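## Task

Gather the two timers that have black round caps onto one shared top next to the arms, and the two wooden pillar blocks onto one shared top, with all four kept upright in their present orientation and each base fully supported by that top. Every other object must finish resting directly on the top it currently sits on. Nothing may enter the slot in any weight's top. The result only counts if it stays in place without a robot holding it. Finish by opening the grippers and pulling the arms away.

## Robot and tools

Setup. Four identical i2rt Big YAM arms, named arm1, arm2, arm3 and arm4, each with six revolute joints, a two-finger gripper and a wrist camera (arm1_cam_wrist to arm4_cam_wrist). Two fixed room cameras, room_a and room_b, watch the scene. The hand reaches roughly 1.0 m out from the joint 1 axis. With joints 1 and 6 at 0 and the hand level and pointing forward, the wrist camera rides on top of the hand looking toward the fingertips. Loose objects may occasionally be nudged by an outside push.

Frames. A single scene frame is shared by everything, origin on the floor, +z up. The hand point lies halfway between the fingertips; its z axis runs along the fingers and its y axis is the direction the fingers open and close. Each arm's foot pose is real but never printed, so hand positions must be inferred from images and joint readings.

execute_actions. Argument actions is a list holding either one action or nothing. An action is an object keyed by arm name; each arm entry has one key, joints, which maps joint names to absolute target values (not offsets). Arms omitted from the action, and joints omitted within an arm, keep whatever target they had and may still be pushing toward it. All motions in one action begin together and may finish at different moments; because each joint moves at its own speed, the hand can sweep a wide path between postures. Joint names, units and allowed ranges:
- joint1_rad: -2.879 to 2.879 rad, tolerance 0.045; rotates the whole arm about its foot, positive counter-clockwise seen from above, 0 means the arm extends in the direction its foot faces.
- joint2_rad: 0 to 3.141 rad, tolerance 0.14; shoulder, 0 has the upper arm pointing back about level, increasing lifts it up and then forward.
- joint3_rad: 0 to 3.019 rad, tolerance 0.09; elbow, 0 is folded flat against the upper arm, increasing opens it.
- joint4_rad: -1.692 to 1.57 rad, tolerance 0.055; hand pitch, positive tips the fingers up.
- joint5_rad: -1.57 to 1.57 rad, tolerance 0.03; sideways hand swing, positive toward the arm's right.
- joint6_rad: -2.094 to 2.094 rad, tolerance 0.035; hand roll, positive clockwise viewed from behind the hand.
- gripper_m: 0 to 0.093 m, tolerance 0.003; fingertip separation. Each finger pad can squeeze with roughly 50 to 62 N, some less.
Example: {"arm1": {"joints": {"gripper_m": 0.05}}, "arm2": {"joints": {"joint1_rad": 0.3}}}. Optional cameras lists which images to return (any of the six names, or "all"); null, omitted or ["all"] gives all, [] gives none. Unknown keys, unknown camera names or out-of-range numbers cause the whole call to be rejected with no motion. An empty actions list just reports state and images.

wait: seconds from 0 to 10; commands nothing new and returns the same state and pictures as an empty action.

zoom_image: camera (one of the six) and region [x0, y0, x1, y1] in pixels with (0, 0) top-left, at most 504 by 504; works only on a camera whose full image came back in the latest result. Wrist images are 616x616 fisheye, room images 504x504.

read_manual: optional section, only "licences"; returns licence text, moves nothing.

finished_scene: scene, integer 1 or 2; closes that scene permanently once the last command has been held, reports success, and reveals the next scene's goal. Call it only after the arrangement is stable and arms have let go and backed off.

Reading results. joint_positions gives current values. The pictures line names cameras in image order. joint_status tells how each commanded motion ended: off_target means it stopped short and may still be pushing; contact_stop or time_out means it gave up its target and holds where it stopped, except a joint still straining after time_out, which keeps a target at most 0.375, 0.375, 0.113, 0.225, 0.075 and 0.3 rad (joints 1 to 6) from where it stands and will move there if freed. To relieve that, command the joint to its reported position. A joint carrying a load may slowly sag. A "joint command not followed" line, usually with a cause line, means a safety check blocked that arm's joint targets (the gripper part still runs); blocked joints show not_followed and may be retried on later actions until valid targets are sent or the path clears. on_its_own lists joints acting without this call's command; "held at" is the held target, not the position. Tiny target changes may produce no motion. MOTOR HOT appears from 85 °C; at 100 °C an OVER-TEMPERATURE FAULT drops that arm until it cools, and its keys show limit_stop_at_motor_heat; resend targets afterward. Once a call reports a stop, later motion calls in the same reply are skipped. The robot holds the last command while you are composing a reply.

Cautions. The arms do not stop on contact and can shove hard, so avoid pressing into tables or objects, which also heats motors. Never let two arms press together; the self- and inter-arm check can be late and ignores fingers, gripper housings and wrist cameras. Do not drop, slam or topple objects, push anything off the work area or onto the floor, or let anything enter a weight's slot. Grip firmly but place gently, then open and retreat.

Each tool is called after "Emit:" as a command line: name --argument value for each argument, lists and objects as JSON in quotes; but a table of rows of numbers goes row by row, as --pt "numbers of a row", without its own name.

## Session

Emit:
execute_actions --actions '[]'

Scene clock: 0.00 s.
arm1.joint_positions: joint1_rad=-0.027 joint2_rad=+0.262 joint3_rad=+1.335 joint4_rad=-1.497 joint5_rad=-0.091 joint6_rad=+0.078 gripper_m=+0.095
arm1.joint_status: not commanded
arm1.hand: x=-0.0173 y=-1.8033 z=+1.3413 quat_wxyz=(-0.083, -0.840, -0.020, +0.536) (m; scene frame)
arm2.joint_positions: joint1_rad=-0.702 joint2_rad=+0.274 joint3_rad=+1.378 joint4_rad=-1.322 joint5_rad=-0.028 joint6_rad=-0.316 gripper_m=+0.094
arm2.joint_status: not commanded
arm2.hand: x=+0.3727 y=-0.4498 z=+1.3239 quat_wxyz=(-0.580, -0.048, -0.782, +0.225) (m; scene frame)
arm3.joint_positions: joint1_rad=-0.753 joint2_rad=+0.302 joint3_rad=+1.692 joint4_rad=-1.259 joint5_rad=+0.100 joint6_rad=-0.666 gripper_m=+0.094
arm3.joint_status: not commanded
arm3.hand: x=-0.6193 y=+0.7559 z=+1.4803 quat_wxyz=(-0.052, -0.498, -0.433, +0.750) (m; scene frame)
arm4.joint_positions: joint1_rad=+0.871 joint2_rad=+0.580 joint3_rad=+1.495 joint4_rad=-1.208 joint5_rad=-0.279 joint6_rad=+0.481 gripper_m=+0.095
arm4.joint_status: not commanded
arm4.hand: x=+0.0380 y=+1.4797 z=+1.3888 quat_wxyz=(+0.158, +0.770, -0.231, -0.574) (m; scene frame)
pictures: arm1_cam_wrist, arm2_cam_wrist, arm3_cam_wrist, arm4_cam_wrist, room_a, room_b
Images, in order (width x height): arm1_cam_wrist 616x616, arm2_cam_wrist 616x616, arm3_cam_wrist 616x616, arm4_cam_wrist 616x616, room_a 504x504, room_b 504x504.

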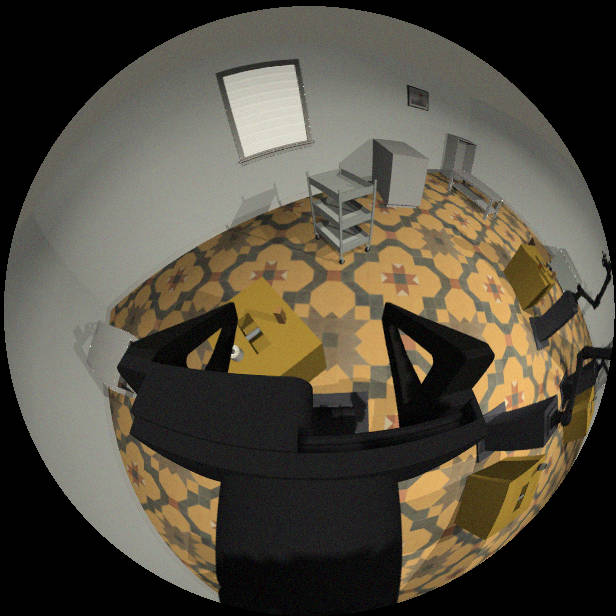

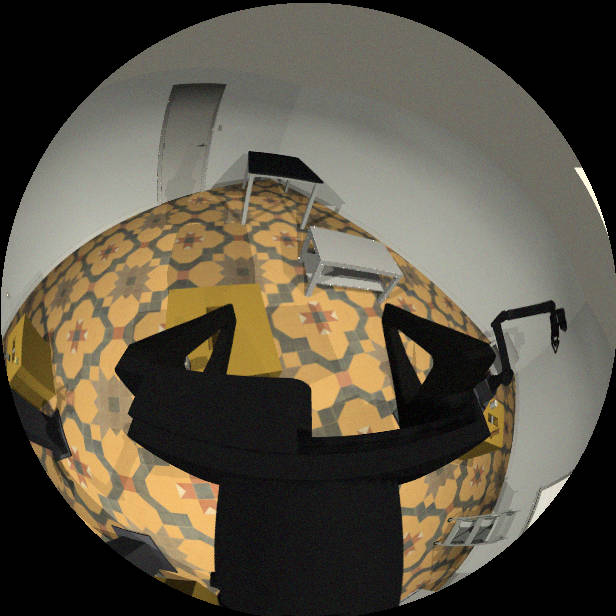

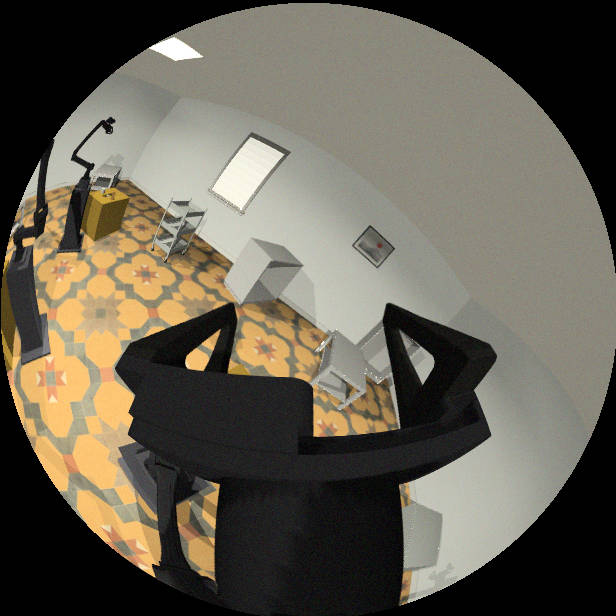

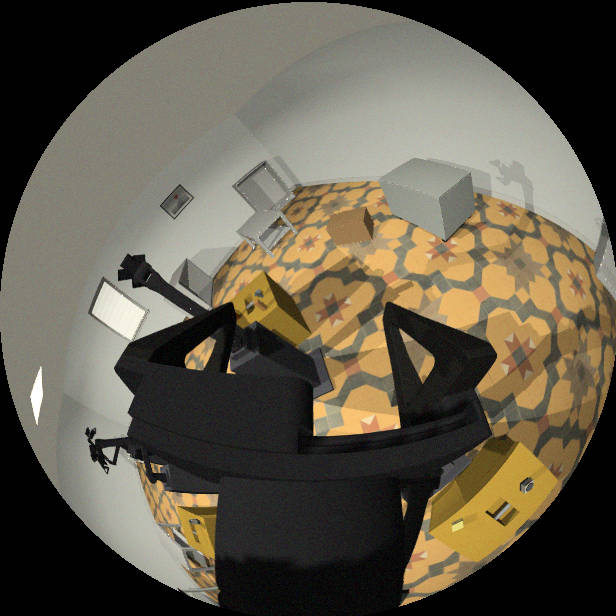

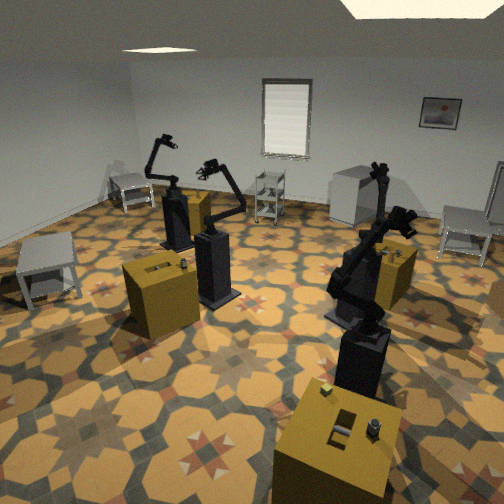

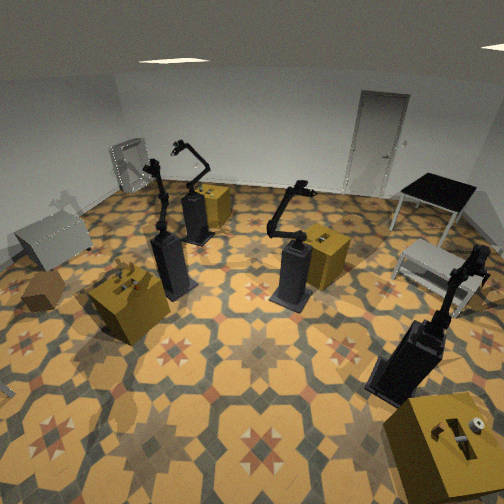

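Emit:
zoom_image --camera "room_a" --region '[270, 360, 420, 504]'

Emit:
zoom_image --camera "room_a" --region '[110, 180, 230, 300]'

Emit:
zoom_image --camera "room_b" --region '[384, 380, 504, 504]'

Emit:
zoom_image --camera "room_b" --region '[80, 250, 180, 350]'

Emit:
zoom_image --camera "room_b" --region '[280, 210, 360, 290]'

Region (270, 360, 420, 504) of room_a's 504x504 image, scaled by 3.360, with more detail than that image has; it fills the top 484 rows of this view, and the rest is white.

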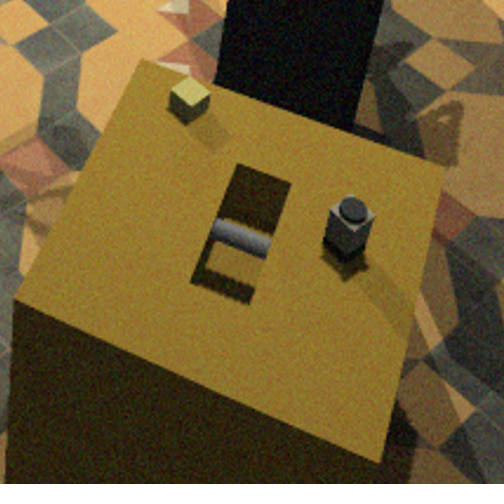

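Region (110, 180, 230, 300) of room_a's 504x504 image, scaled by 4.200, with more detail than that image has.

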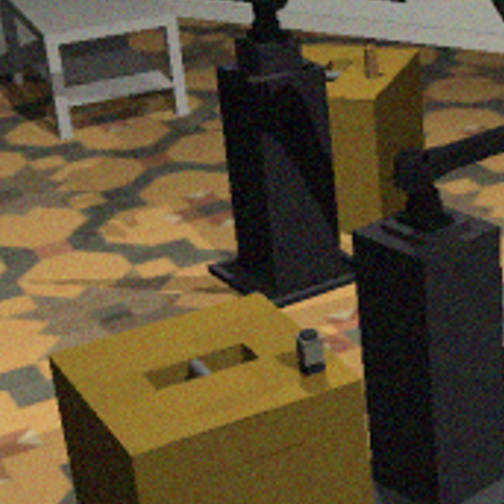

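Region (384, 380, 504, 504) of room_b's 504x504 image, scaled by 4.065, with more detail than that image has; it fills the left 488 columns of this view, and the rest is white.

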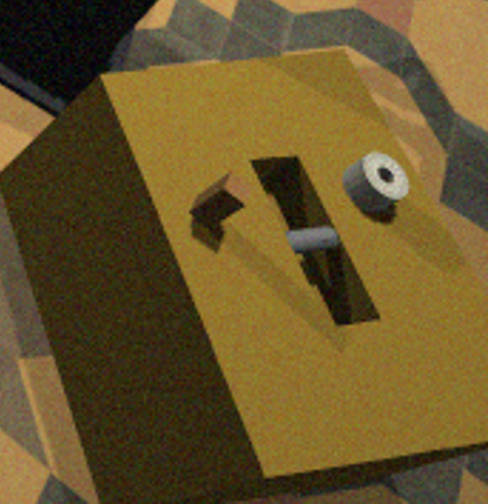

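Region (80, 250, 180, 350) of room_b's 504x504 image, scaled by 5.040, with more detail than that image has.

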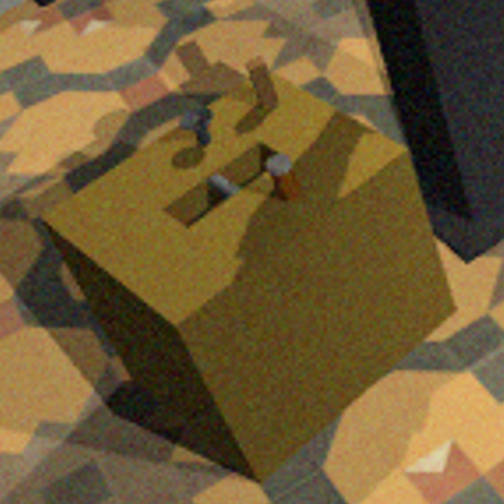

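Region (280, 210, 360, 290) of room_b's 504x504 image, scaled by 6.300, with more detail than that image has.

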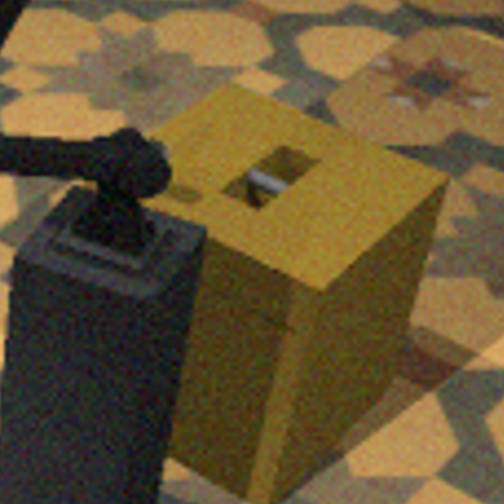

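Emit:
execute_actions --actions '[{"arm1":{"joints":{"joint1_rad":0.25,"joint2_rad":1.0,"joint3_rad":1.0,"joint4_rad":-1.35,"joint5_rad":0,"joint6_rad":0}},"arm2":{"joints":{"joint1_rad":0.0,"joint2_rad":1.0,"joint3_rad":1.0,"joint4_rad":-1.35,"joint5_rad":0,"joint6_rad":0}},"arm3":{"joints":{"joint1_rad":-0.9,"joint2_rad":1.0,"joint3_rad":1.0,"joint4_rad":-1.35,"joint5_rad":0,"joint6_rad":0}},"arm4":{"joints":{"joint1_rad":-0.4,"joint2_rad":1.0,"joint3_rad":1.0,"joint4_rad":-1.35,"joint5_rad":0,"joint6_rad":0}}}]'

Scene clock: 90.10 s.
arm1.joint_positions: joint1_rad=+0.246 joint2_rad=+0.986 joint3_rad=+0.978 joint4_rad=-1.364 joint5_rad=-0.003 joint6_rad=+0.007 gripper_m=+0.095
arm1.joint_status: all done
arm1.hand: x=-0.2201 y=-1.8864 z=+1.0523 quat_wxyz=(-0.023, -0.981, -0.167, +0.096) (m; scene frame)
arm2.joint_positions: joint1_rad=-0.005 joint2_rad=+0.993 joint3_rad=+0.979 joint4_rad=-1.341 joint5_rad=+0.001 joint6_rad=-0.014 gripper_m=+0.094
arm2.joint_status: all done
arm2.hand: x=+0.5874 y=-0.3420 z=+0.9756 quat_wxyz=(-0.103, +0.123, -0.987, -0.015) (m; scene frame)
arm3.joint_positions: joint1_rad=-0.892 joint2_rad=+1.001 joint3_rad=+0.986 joint4_rad=-1.339 joint5_rad=+0.003 joint6_rad=-0.010 gripper_m=+0.094
arm3.joint_status: all done
arm3.hand: x=-0.8361 y=+0.5274 z=+1.0046 quat_wxyz=(-0.040, -0.924, -0.367, +0.100) (m; scene frame)
arm4.joint_positions: joint1_rad=-0.395 joint2_rad=+1.002 joint3_rad=+0.975 joint4_rad=-1.341 joint5_rad=-0.001 joint6_rad=+0.017 gripper_m=+0.095
arm4.joint_status: all done
arm4.hand: x=+0.2553 y=+1.7689 z=+0.9995 quat_wxyz=(-0.077, +0.695, -0.711, -0.068) (m; scene frame)
pictures: arm1_cam_wrist, arm2_cam_wrist, arm3_cam_wrist, arm4_cam_wrist, room_a, room_b
Images, in order (width x height): arm1_cam_wrist 616x616, arm2_cam_wrist 616x616, arm3_cam_wrist 616x616, arm4_cam_wrist 616x616, room_a 504x504, room_b 504x504.

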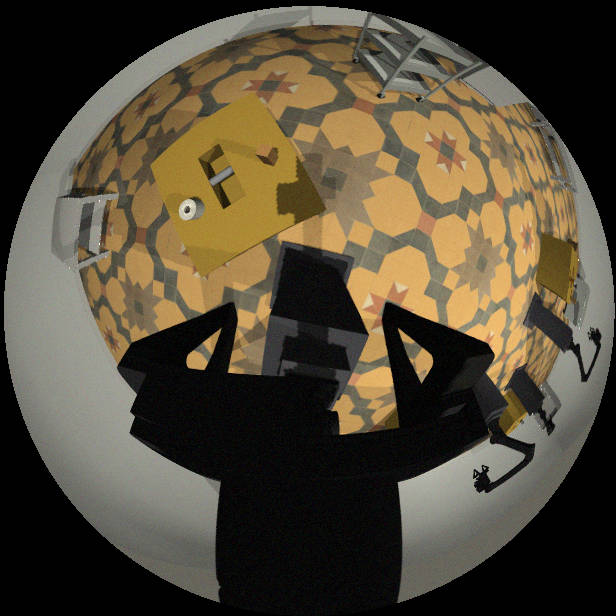

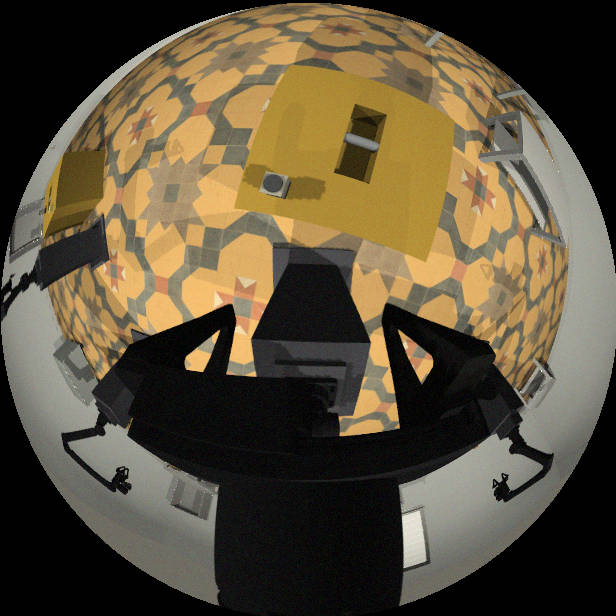

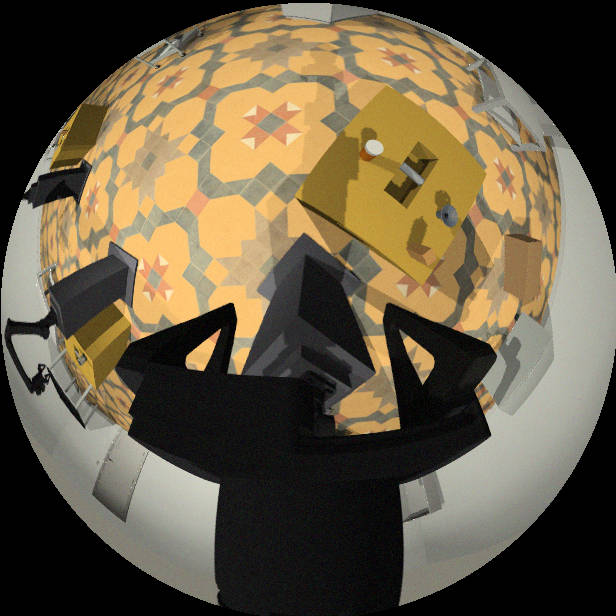

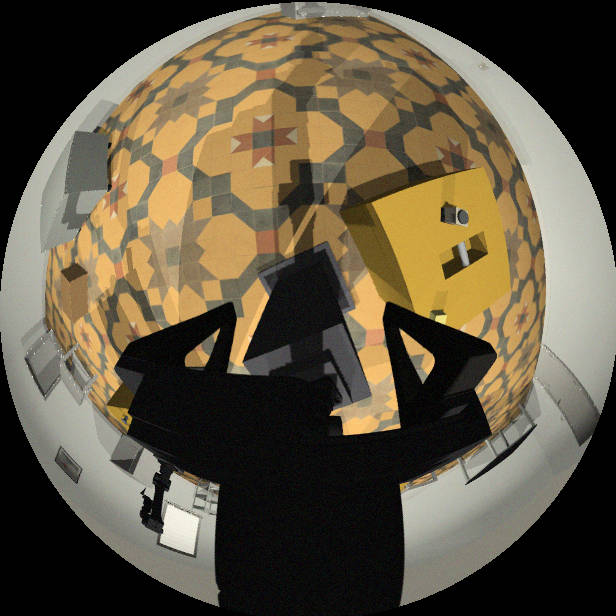

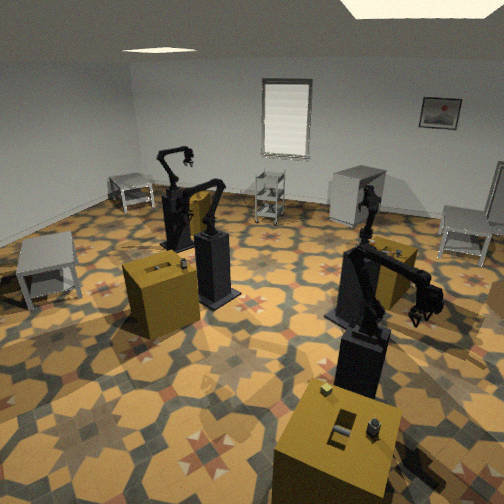

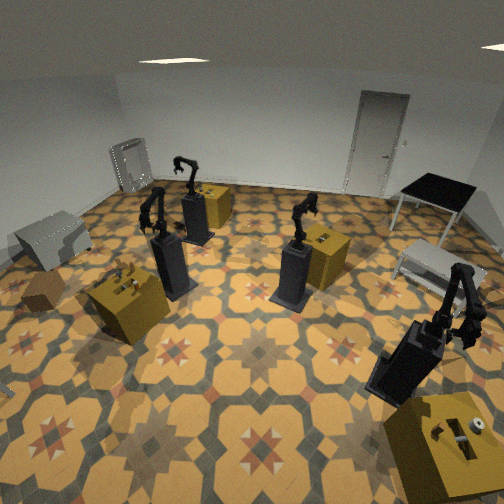

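Emit:
execute_actions --actions '[{"arm1":{"joints":{"joint1_rad":0.44,"joint2_rad":1.157,"joint3_rad":0.73,"joint4_rad":-0.906}},"arm2":{"joints":{"joint1_rad":0.155,"joint2_rad":1.157,"joint3_rad":0.73,"joint4_rad":-0.906}},"arm3":{"joints":{"joint1_rad":-1.69,"joint2_rad":1.157,"joint3_rad":0.73,"joint4_rad":-0.906}},"arm4":{"joints":{"joint1_rad":-1.17,"joint2_rad":1.157,"joint3_rad":0.73,"joint4_rad":-0.906}}}]' --cameras '["arm1_cam_wrist","arm2_cam_wrist","arm3_cam_wrist","arm4_cam_wrist"]'

Scene clock: 163.30 s.
arm1.joint_positions: joint1_rad=+0.443 joint2_rad=+1.169 joint3_rad=+0.711 joint4_rad=-0.925 joint5_rad=-0.002 joint6_rad=+0.006 gripper_m=+0.095
arm1.joint_status: all done
arm1.hand: x=-0.2156 y=-1.9536 z=+0.9083 quat_wxyz=(-0.031, -0.960, -0.263, +0.089) (m; scene frame)
arm2.joint_positions: joint1_rad=+0.154 joint2_rad=+1.165 joint3_rad=+0.714 joint4_rad=-0.918 joint5_rad=+0.000 joint6_rad=-0.013 gripper_m=+0.094
arm2.joint_status: all done
arm2.hand: x=+0.5909 y=-0.2867 z=+0.8346 quat_wxyz=(-0.095, +0.201, -0.975, -0.022) (m; scene frame)
arm3.joint_positions: joint1_rad=-1.681 joint2_rad=+1.164 joint3_rad=+0.720 joint4_rad=-0.925 joint5_rad=+0.002 joint6_rad=-0.008 gripper_m=+0.094
arm3.joint_status: all done
arm3.hand: x=-0.9359 y=+0.7512 z=+0.8633 quat_wxyz=(+0.002, -0.995, +0.018, +0.099) (m; scene frame)
arm4.joint_positions: joint1_rad=-1.165 joint2_rad=+1.174 joint3_rad=+0.713 joint4_rad=-0.920 joint5_rad=-0.001 joint6_rad=+0.015 gripper_m=+0.095
arm4.joint_status: all done
arm4.hand: x=+0.4841 y=+1.6952 z=+0.8624 quat_wxyz=(-0.094, +0.378, -0.920, -0.036) (m; scene frame)
pictures: arm1_cam_wrist, arm2_cam_wrist, arm3_cam_wrist, arm4_cam_wrist
Images, in order (width x height): arm1_cam_wrist 616x616, arm2_cam_wrist 616x616, arm3_cam_wrist 616x616, arm4_cam_wrist 616x616.

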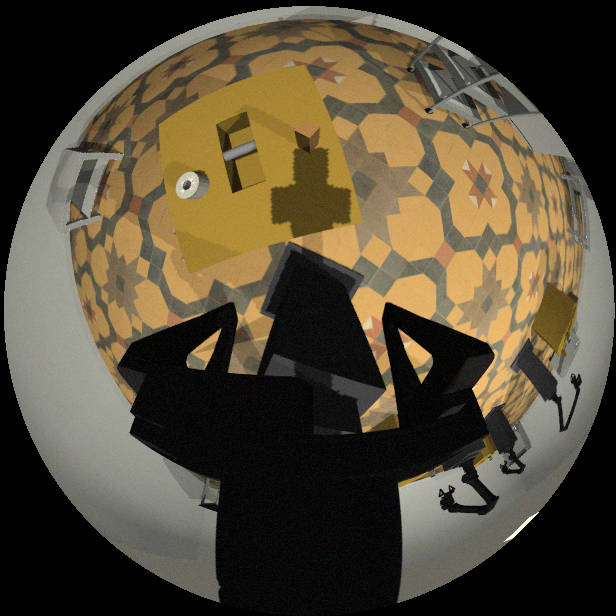

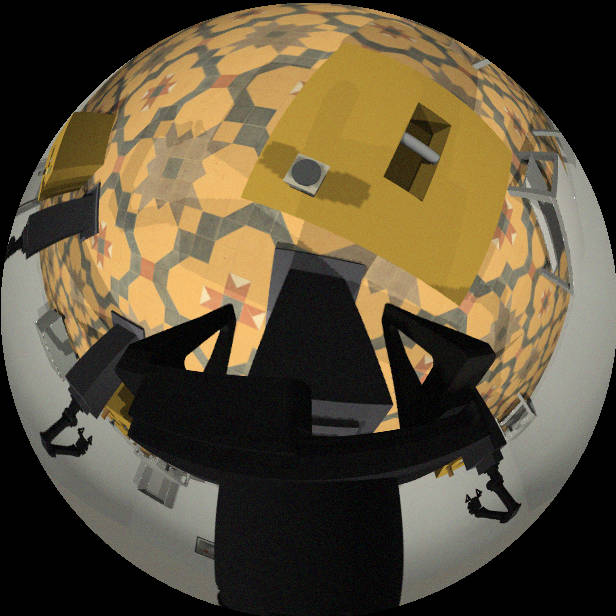

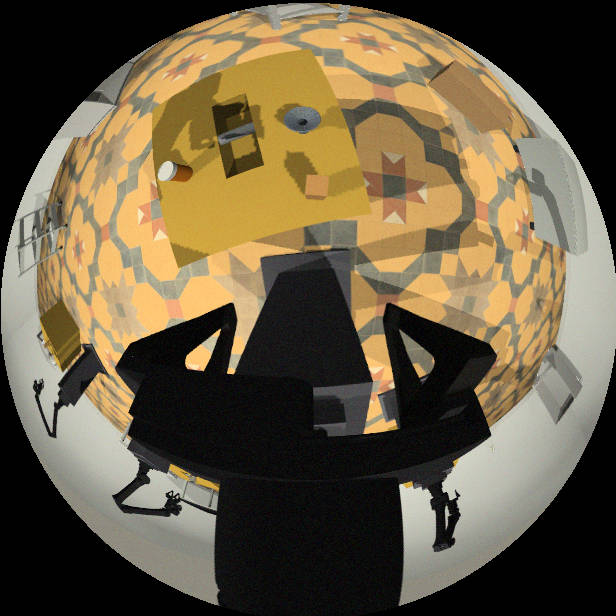

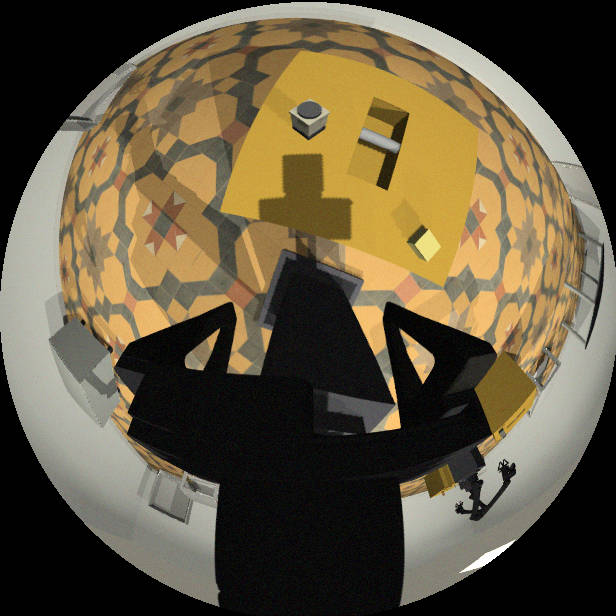

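Emit:
zoom_image --camera "arm2_cam_wrist" --region '[260, 130, 360, 230]'

Emit:
zoom_image --camera "arm1_cam_wrist" --region '[260, 90, 360, 190]'

Emit:
zoom_image --camera "arm3_cam_wrist" --region '[260, 130, 360, 230]'

Emit:
zoom_image --camera "arm4_cam_wrist" --region '[260, 70, 360, 170]'

Region (260, 130, 360, 230) of arm2_cam_wrist's 616x616 image, scaled by 5.040, with more detail than that image has.

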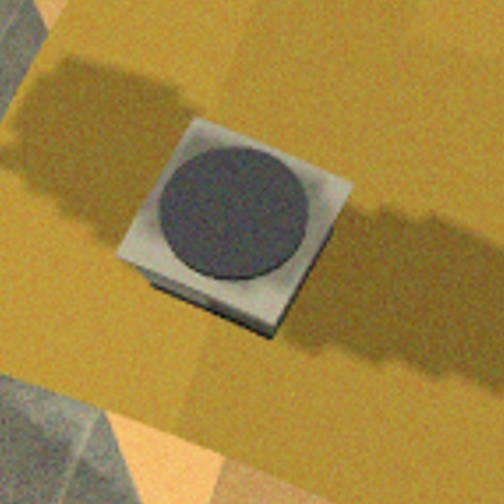

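Region (260, 90, 360, 190) of arm1_cam_wrist's 616x616 image, scaled by 5.040, with more detail than that image has.

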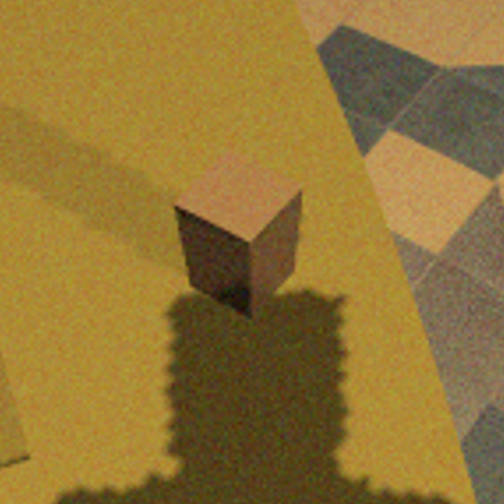

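Region (260, 130, 360, 230) of arm3_cam_wrist's 616x616 image, scaled by 5.040, with more detail than that image has.

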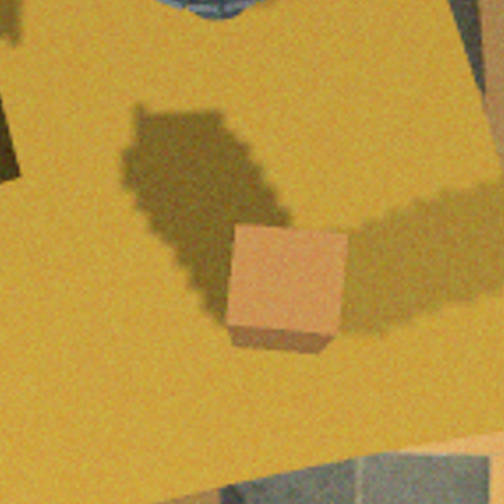

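Region (260, 70, 360, 170) of arm4_cam_wrist's 616x616 image, scaled by 5.040, with more detail than that image has.

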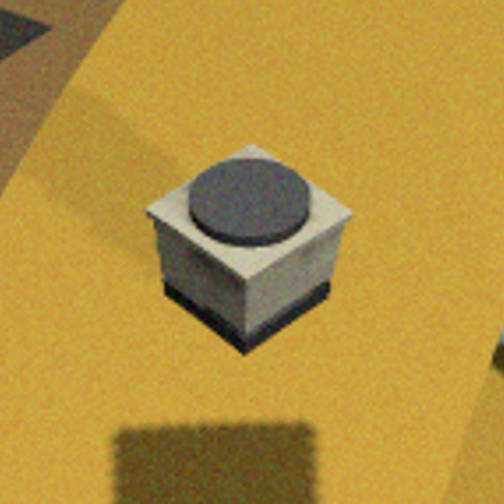

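Emit:
execute_actions --actions '[{"arm1":{"joints":{"joint1_rad":0.45,"joint2_rad":1.96,"joint3_rad":1.235,"joint4_rad":-0.819,"joint6_rad":0.6}},"arm2":{"joints":{"joint1_rad":0.16,"joint2_rad":1.65,"joint3_rad":1.017,"joint4_rad":-0.914,"joint6_rad":0.42}},"arm3":{"joints":{"joint1_rad":0.595,"joint3_rad":1.07,"joint4_rad":0.0}}}]' --cameras '["arm1_cam_wrist","arm2_cam_wrist"]'

Scene clock: 235.90 s.
arm1.joint_positions: joint1_rad=+0.443 joint2_rad=+1.964 joint3_rad=+1.207 joint4_rad=-0.826 joint5_rad=-0.002 joint6_rad=+0.593 gripper_m=+0.095
arm1.joint_status: all done
arm1.hand: x=-0.3690 y=-2.0477 z=+0.7592 quat_wxyz=(-0.002, -1.000, +0.025, -0.008) (m; scene frame)
arm2.joint_positions: joint1_rad=+0.154 joint2_rad=+1.655 joint3_rad=+0.997 joint4_rad=-0.914 joint5_rad=+0.000 joint6_rad=+0.406 gripper_m=+0.094
arm2.joint_status: all done
arm2.hand: x=+0.6778 y=-0.2498 z=+0.7583 quat_wxyz=(+0.006, -0.006, -1.000, -0.002) (m; scene frame)
arm3.joint_positions: joint1_rad=+0.591 joint2_rad=+1.164 joint3_rad=+1.040 joint4_rad=-0.027 joint5_rad=+0.000 joint6_rad=-0.007 gripper_m=+0.094
arm3.joint_status: all done
arm3.hand: x=-0.2689 y=+0.2973 z=+1.1888 quat_wxyz=(-0.586, -0.331, -0.680, +0.290) (m; scene frame)
arm4.joint_positions: joint1_rad=-1.165 joint2_rad=+1.174 joint3_rad=+0.713 joint4_rad=-0.920 joint5_rad=-0.001 joint6_rad=+0.015 gripper_m=+0.095
arm4.joint_status: not commanded
arm4.hand: x=+0.4841 y=+1.6952 z=+0.8624 quat_wxyz=(-0.094, +0.378, -0.920, -0.036) (m; scene frame)
pictures: arm1_cam_wrist, arm2_cam_wrist
Images, in order (width x height): arm1_cam_wrist 616x616, arm2_cam_wrist 616x616.

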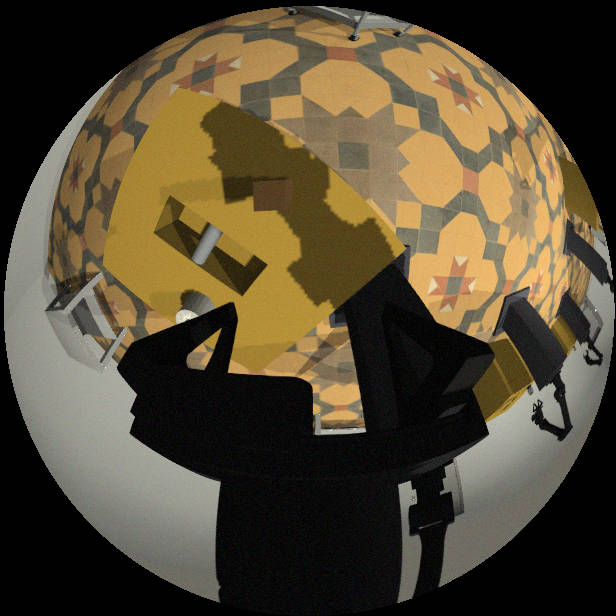

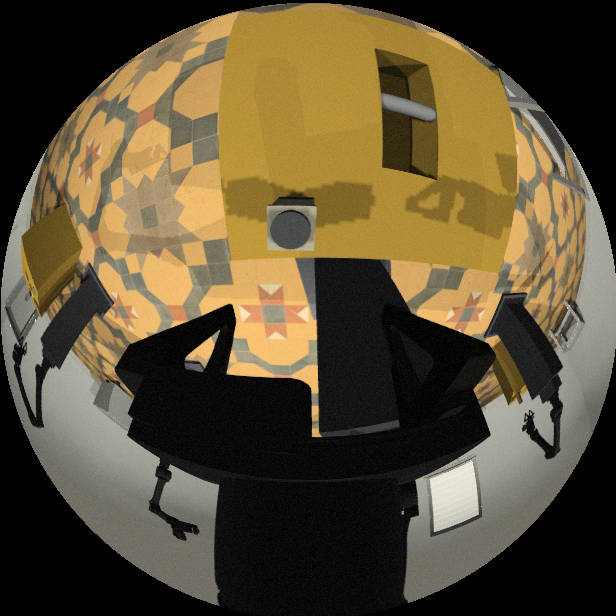

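Emit:
execute_actions --actions '[{"arm1":{"joints":{"joint2_rad":2.205,"joint3_rad":1.45,"joint4_rad":-0.783}},"arm2":{"joints":{"joint1_rad":0.178,"joint2_rad":1.848,"joint3_rad":1.024,"joint4_rad":-0.722}},"arm3":{"joints":{"joint2_rad":2.03,"joint3_rad":1.08,"joint4_rad":1.29}},"arm4":{"joints":{"joint1_rad":1.88,"joint2_rad":1.0,"joint3_rad":1.0,"joint4_rad":-1.5}}}]' --cameras '["arm1_cam_wrist","arm2_cam_wrist"]'

Scene clock: 270.73 s.
arm1.joint_positions: joint1_rad=+0.443 joint2_rad=+2.195 joint3_rad=+1.426 joint4_rad=-0.792 joint5_rad=-0.002 joint6_rad=+0.593 gripper_m=+0.095
arm1.joint_status: all done
arm1.hand: x=-0.4294 y=-2.0847 z=+0.6999 quat_wxyz=(-0.008, -1.000, +0.026, +0.002) (m; scene frame)
arm2.joint_positions: joint1_rad=+0.169 joint2_rad=+1.856 joint3_rad=+1.000 joint4_rad=-0.732 joint5_rad=+0.000 joint6_rad=+0.407 gripper_m=+0.094
arm2.joint_status: all done
arm2.hand: x=+0.6900 y=-0.2371 z=+0.6761 quat_wxyz=(+0.012, +0.001, -1.000, +0.001) (m; scene frame)
arm3.joint_positions: joint1_rad=+0.591 joint2_rad=+2.037 joint3_rad=+1.041 joint4_rad=+1.264 joint5_rad=+0.000 joint6_rad=-0.007 gripper_m=+0.094
arm3.joint_status: all done
arm3.hand: x=-0.1813 y=+0.1847 z=+0.9510 quat_wxyz=(-0.714, -0.265, -0.543, +0.353) (m; scene frame)
arm4.joint_positions: joint1_rad=+1.874 joint2_rad=+0.996 joint3_rad=+0.980 joint4_rad=-1.490 joint5_rad=-0.001 joint6_rad=+0.014 gripper_m=+0.095
arm4.joint_status: all done
arm4.hand: x=+0.0438 y=+1.2903 z=+0.9937 quat_wxyz=(+0.013, +0.943, +0.332, -0.023) (m; scene frame)
pictures: arm1_cam_wrist, arm2_cam_wrist
Images, in order (width x height): arm1_cam_wrist 616x616, arm2_cam_wrist 616x616.

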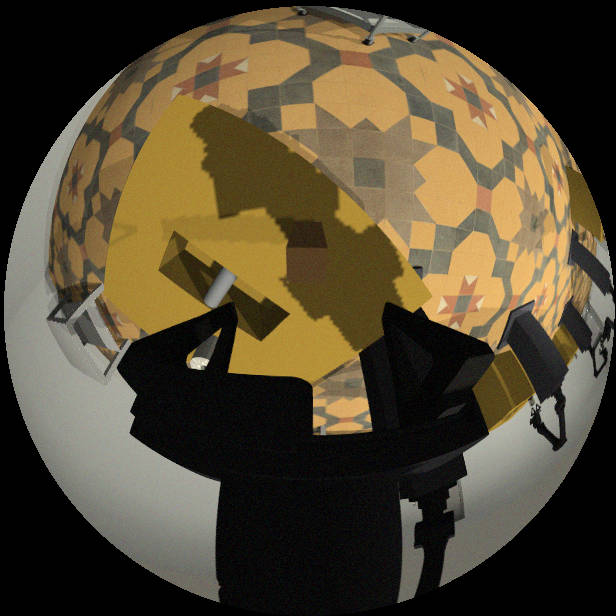

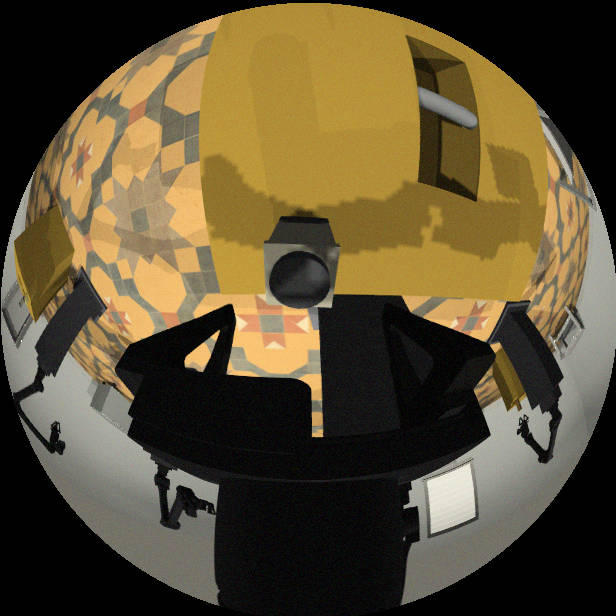

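Emit:
execute_actions --actions '[{"arm1":{"joints":{"joint2_rad":2.346,"joint3_rad":1.505,"joint4_rad":-0.695}},"arm2":{"joints":{"joint2_rad":1.962,"joint3_rad":1.03,"joint4_rad":-0.595}}}]' --cameras '["arm1_cam_wrist","arm2_cam_wrist"]'

Scene clock: 294.23 s.
arm1.joint_positions: joint1_rad=+0.443 joint2_rad=+2.335 joint3_rad=+1.491 joint4_rad=-0.708 joint5_rad=-0.002 joint6_rad=+0.593 gripper_m=+0.095
arm1.joint_status: all done
arm1.hand: x=-0.4427 y=-2.0934 z=+0.6386 quat_wxyz=(-0.010, -1.000, +0.026, +0.005) (m; scene frame)
arm2.joint_positions: joint1_rad=+0.169 joint2_rad=+1.962 joint3_rad=+1.008 joint4_rad=-0.605 joint5_rad=+0.000 joint6_rad=+0.407 gripper_m=+0.094
arm2.joint_status: all done
arm2.hand: x=+0.7018 y=-0.2316 z=+0.6329 quat_wxyz=(-0.001, +0.001, -1.000, -0.005) (m; scene frame)
arm3.joint_positions: joint1_rad=+0.591 joint2_rad=+2.037 joint3_rad=+1.041 joint4_rad=+1.264 joint5_rad=+0.000 joint6_rad=-0.007 gripper_m=+0.094
arm3.joint_status: not commanded
arm3.hand: x=-0.1813 y=+0.1847 z=+0.9510 quat_wxyz=(-0.714, -0.265, -0.543, +0.353) (m; scene frame)
arm4.joint_positions: joint1_rad=+1.874 joint2_rad=+0.996 joint3_rad=+0.980 joint4_rad=-1.490 joint5_rad=-0.001 joint6_rad=+0.014 gripper_m=+0.095
arm4.joint_status: not commanded
arm4.hand: x=+0.0438 y=+1.2903 z=+0.9937 quat_wxyz=(+0.013, +0.943, +0.332, -0.023) (m; scene frame)
pictures: arm1_cam_wrist, arm2_cam_wrist
Images, in order (width x height): arm1_cam_wrist 616x616, arm2_cam_wrist 616x616.

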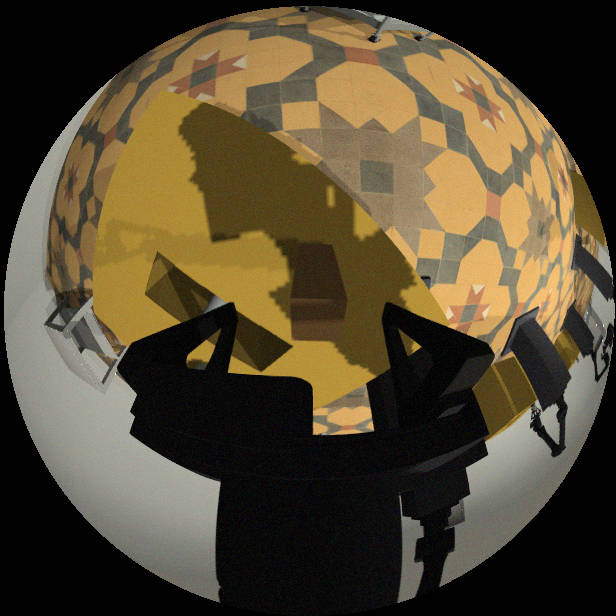

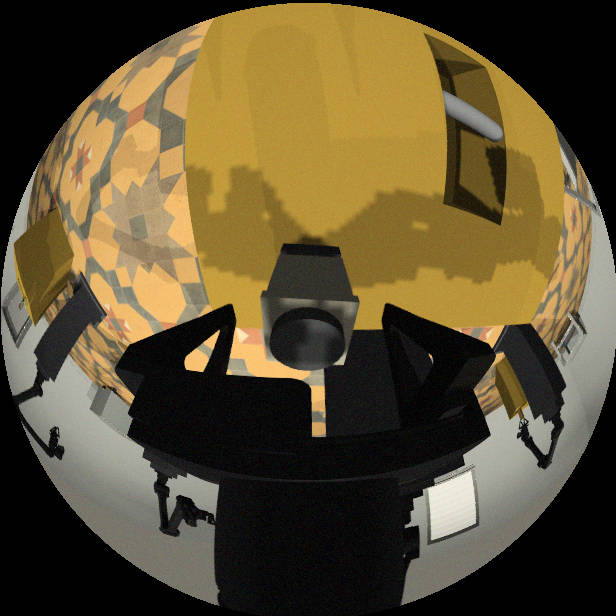

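Emit:
execute_actions --actions '[{"arm1":{"joints":{"joint2_rad":2.38,"joint3_rad":1.495,"joint4_rad":-0.68}},"arm2":{"joints":{"gripper_m":0.03}}}]' --cameras '["arm1_cam_wrist","arm2_cam_wrist"]'

Scene clock: 302.80 s.
arm1.joint_positions: joint1_rad=+0.443 joint2_rad=+2.345 joint3_rad=+1.491 joint4_rad=-0.697 joint5_rad=-0.002 joint6_rad=+0.593 gripper_m=+0.095
arm1.joint_status: all done
arm1.hand: x=-0.4422 y=-2.0932 z=+0.6330 quat_wxyz=(-0.010, -1.000, +0.026, +0.005) (m; scene frame)
arm2.joint_positions: joint1_rad=+0.169 joint2_rad=+1.962 joint3_rad=+1.008 joint4_rad=-0.604 joint5_rad=+0.000 joint6_rad=+0.407 gripper_m=+0.047
arm2.joint_status: gripper_m off_target (ended at +0.047, target +0.030)
arm2.hand: x=+0.7020 y=-0.2314 z=+0.6329 quat_wxyz=(-0.002, +0.001, -1.000, -0.005) (m; scene frame)
arm3.joint_positions: joint1_rad=+0.591 joint2_rad=+2.037 joint3_rad=+1.041 joint4_rad=+1.264 joint5_rad=+0.000 joint6_rad=-0.007 gripper_m=+0.094
arm3.joint_status: not commanded
arm3.hand: x=-0.1813 y=+0.1847 z=+0.9510 quat_wxyz=(-0.714, -0.265, -0.543, +0.353) (m; scene frame)
arm4.joint_positions: joint1_rad=+1.874 joint2_rad=+0.996 joint3_rad=+0.980 joint4_rad=-1.490 joint5_rad=-0.001 joint6_rad=+0.014 gripper_m=+0.095
arm4.joint_status: not commanded
arm4.hand: x=+0.0438 y=+1.2903 z=+0.9937 quat_wxyz=(+0.013, +0.943, +0.332, -0.023) (m; scene frame)
pictures: arm1_cam_wrist, arm2_cam_wrist
Images, in order (width x height): arm1_cam_wrist 616x616, arm2_cam_wrist 616x616.

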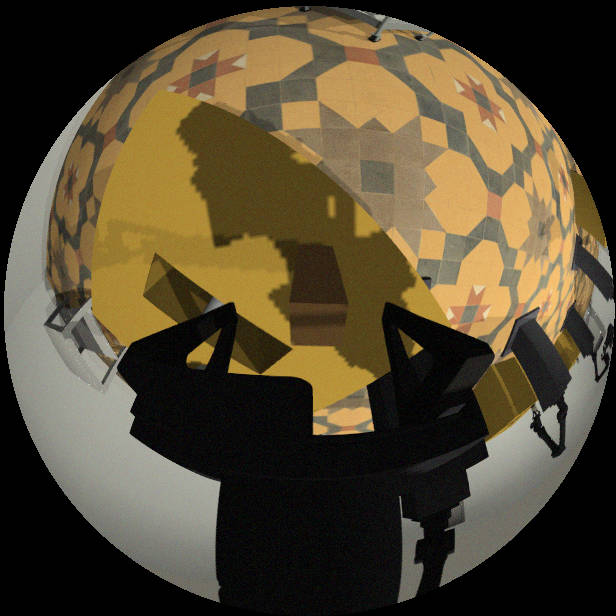

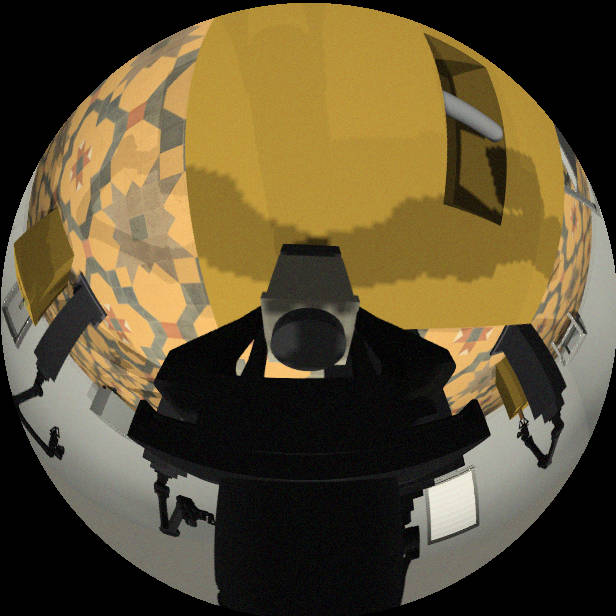

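Emit:
execute_actions --actions '[{"arm1":{"joints":{"joint2_rad":2.405,"joint3_rad":1.48,"joint4_rad":-0.67}},"arm2":{"joints":{"joint2_rad":1.5,"joint4_rad":-1.08}}}]' --cameras '["arm1_cam_wrist","arm2_cam_wrist"]'

Scene clock: 313.67 s.
arm1.joint_positions: joint1_rad=+0.443 joint2_rad=+2.376 joint3_rad=+1.478 joint4_rad=-0.686 joint5_rad=-0.002 joint6_rad=+0.593 gripper_m=+0.095
arm1.joint_status: all done
arm1.hand: x=-0.4303 y=-2.0863 z=+0.6126 quat_wxyz=(-0.001, -1.000, +0.026, -0.008) (m; scene frame)
arm2.joint_positions: joint1_rad=+0.169 joint2_rad=+1.490 joint3_rad=+1.008 joint4_rad=-1.071 joint5_rad=+0.000 joint6_rad=+0.407 gripper_m=+0.047
arm2.joint_status: all done
arm2.hand: x=+0.6566 y=-0.2528 z=+0.8265 quat_wxyz=(-0.004, +0.001, -1.000, -0.006) (m; scene frame)
arm3.joint_positions: joint1_rad=+0.591 joint2_rad=+2.037 joint3_rad=+1.041 joint4_rad=+1.264 joint5_rad=+0.000 joint6_rad=-0.007 gripper_m=+0.094
arm3.joint_status: not commanded
arm3.hand: x=-0.1813 y=+0.1847 z=+0.9510 quat_wxyz=(-0.714, -0.265, -0.543, +0.353) (m; scene frame)
arm4.joint_positions: joint1_rad=+1.874 joint2_rad=+0.996 joint3_rad=+0.980 joint4_rad=-1.490 joint5_rad=-0.001 joint6_rad=+0.014 gripper_m=+0.095
arm4.joint_status: not commanded
arm4.hand: x=+0.0438 y=+1.2903 z=+0.9937 quat_wxyz=(+0.013, +0.943, +0.332, -0.023) (m; scene frame)
pictures: arm1_cam_wrist, arm2_cam_wrist
Images, in order (width x height): arm1_cam_wrist 616x616, arm2_cam_wrist 616x616.

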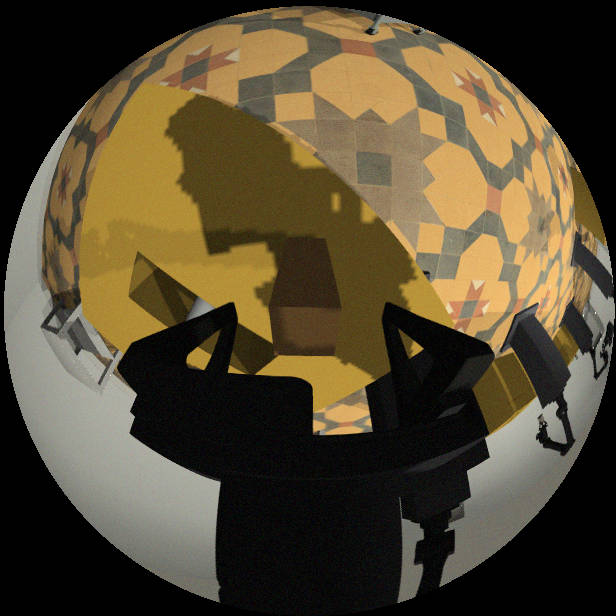

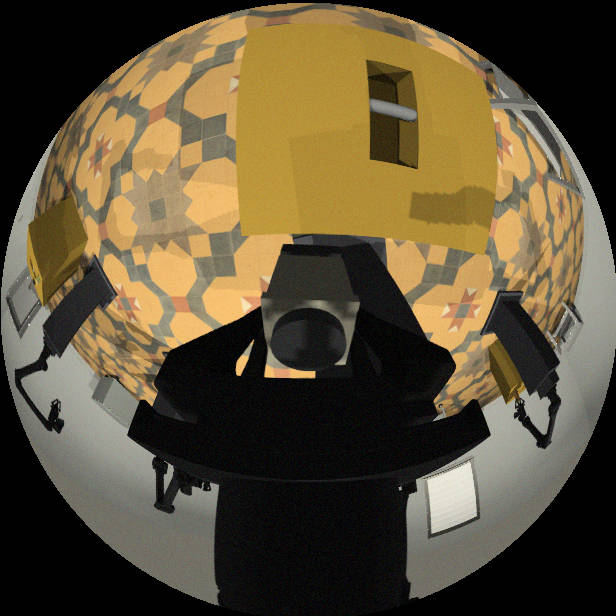

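Emit:
execute_actions --actions '[{"arm1":{"joints":{"gripper_m":0.015}},"arm2":{"joints":{"joint1_rad":1.99,"joint2_rad":2.01,"joint3_rad":1.825,"joint4_rad":-1.34,"joint6_rad":0}},"arm3":{"joints":{"joint2_rad":2.41,"joint3_rad":1.29,"joint4_rad":1.465}}}]' --cameras '["arm1_cam_wrist","arm2_cam_wrist","arm3_cam_wrist","room_a"]'

Scene clock: 342.37 s.
arm1.joint_positions: joint1_rad=+0.443 joint2_rad=+2.376 joint3_rad=+1.478 joint4_rad=-0.686 joint5_rad=-0.001 joint6_rad=+0.594 gripper_m=+0.035
arm1.joint_status: gripper_m off_target (ended at +0.035, target +0.015)
arm1.hand: x=-0.4304 y=-2.0862 z=+0.6126 quat_wxyz=(-0.001, -1.000, +0.026, -0.008) (m; scene frame)
arm2.joint_positions: joint1_rad=+2.000 joint2_rad=+2.025 joint3_rad=+1.810 joint4_rad=-1.331 joint5_rad=-0.002 joint6_rad=+0.011 gripper_m=+0.047
arm2.joint_status: all done
arm2.hand: x=-0.1018 y=+0.0802 z=+0.8581 quat_wxyz=(-0.004, +0.898, -0.441, -0.017) (m; scene frame)
arm3.joint_positions: joint1_rad=+0.591 joint2_rad=+2.419 joint3_rad=+1.270 joint4_rad=+1.439 joint5_rad=+0.000 joint6_rad=-0.007 gripper_m=+0.094
arm3.joint_status: all done
arm3.hand: x=-0.1528 y=+0.1483 z=+0.8210 quat_wxyz=(-0.721, -0.261, -0.535, +0.356) (m; scene frame)
arm4.joint_positions: joint1_rad=+1.874 joint2_rad=+0.996 joint3_rad=+0.980 joint4_rad=-1.490 joint5_rad=-0.001 joint6_rad=+0.014 gripper_m=+0.095
arm4.joint_status: not commanded
arm4.hand: x=+0.0438 y=+1.2903 z=+0.9937 quat_wxyz=(+0.013, +0.943, +0.332, -0.023) (m; scene frame)
pictures: arm1_cam_wrist, arm2_cam_wrist, arm3_cam_wrist, room_a
Images, in order (width x height): arm1_cam_wrist 616x616, arm2_cam_wrist 616x616, arm3_cam_wrist 616x616, room_a 504x504.

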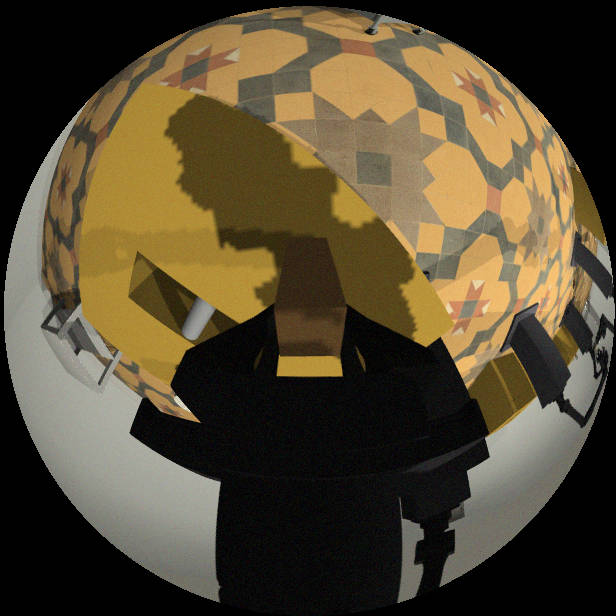

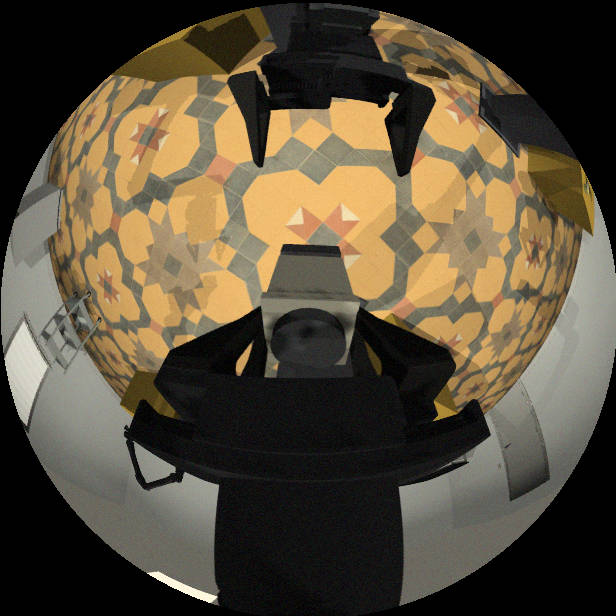

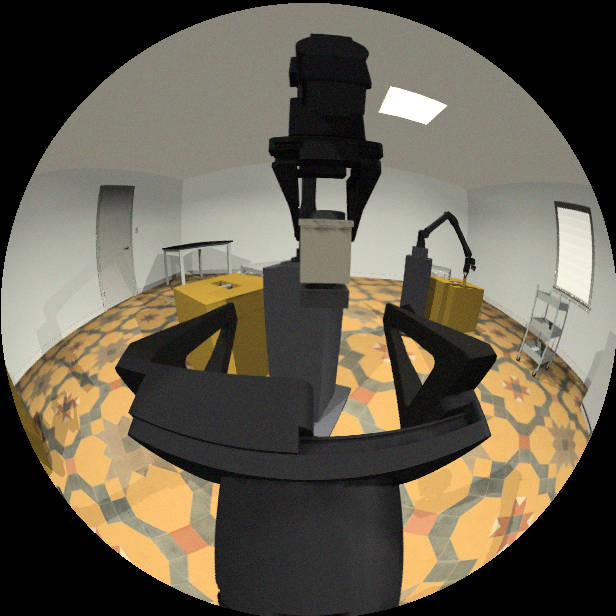

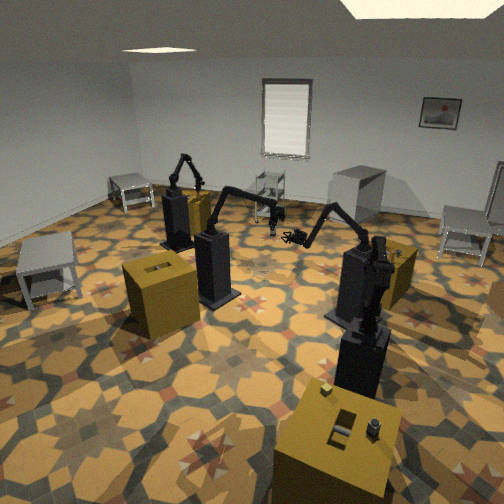

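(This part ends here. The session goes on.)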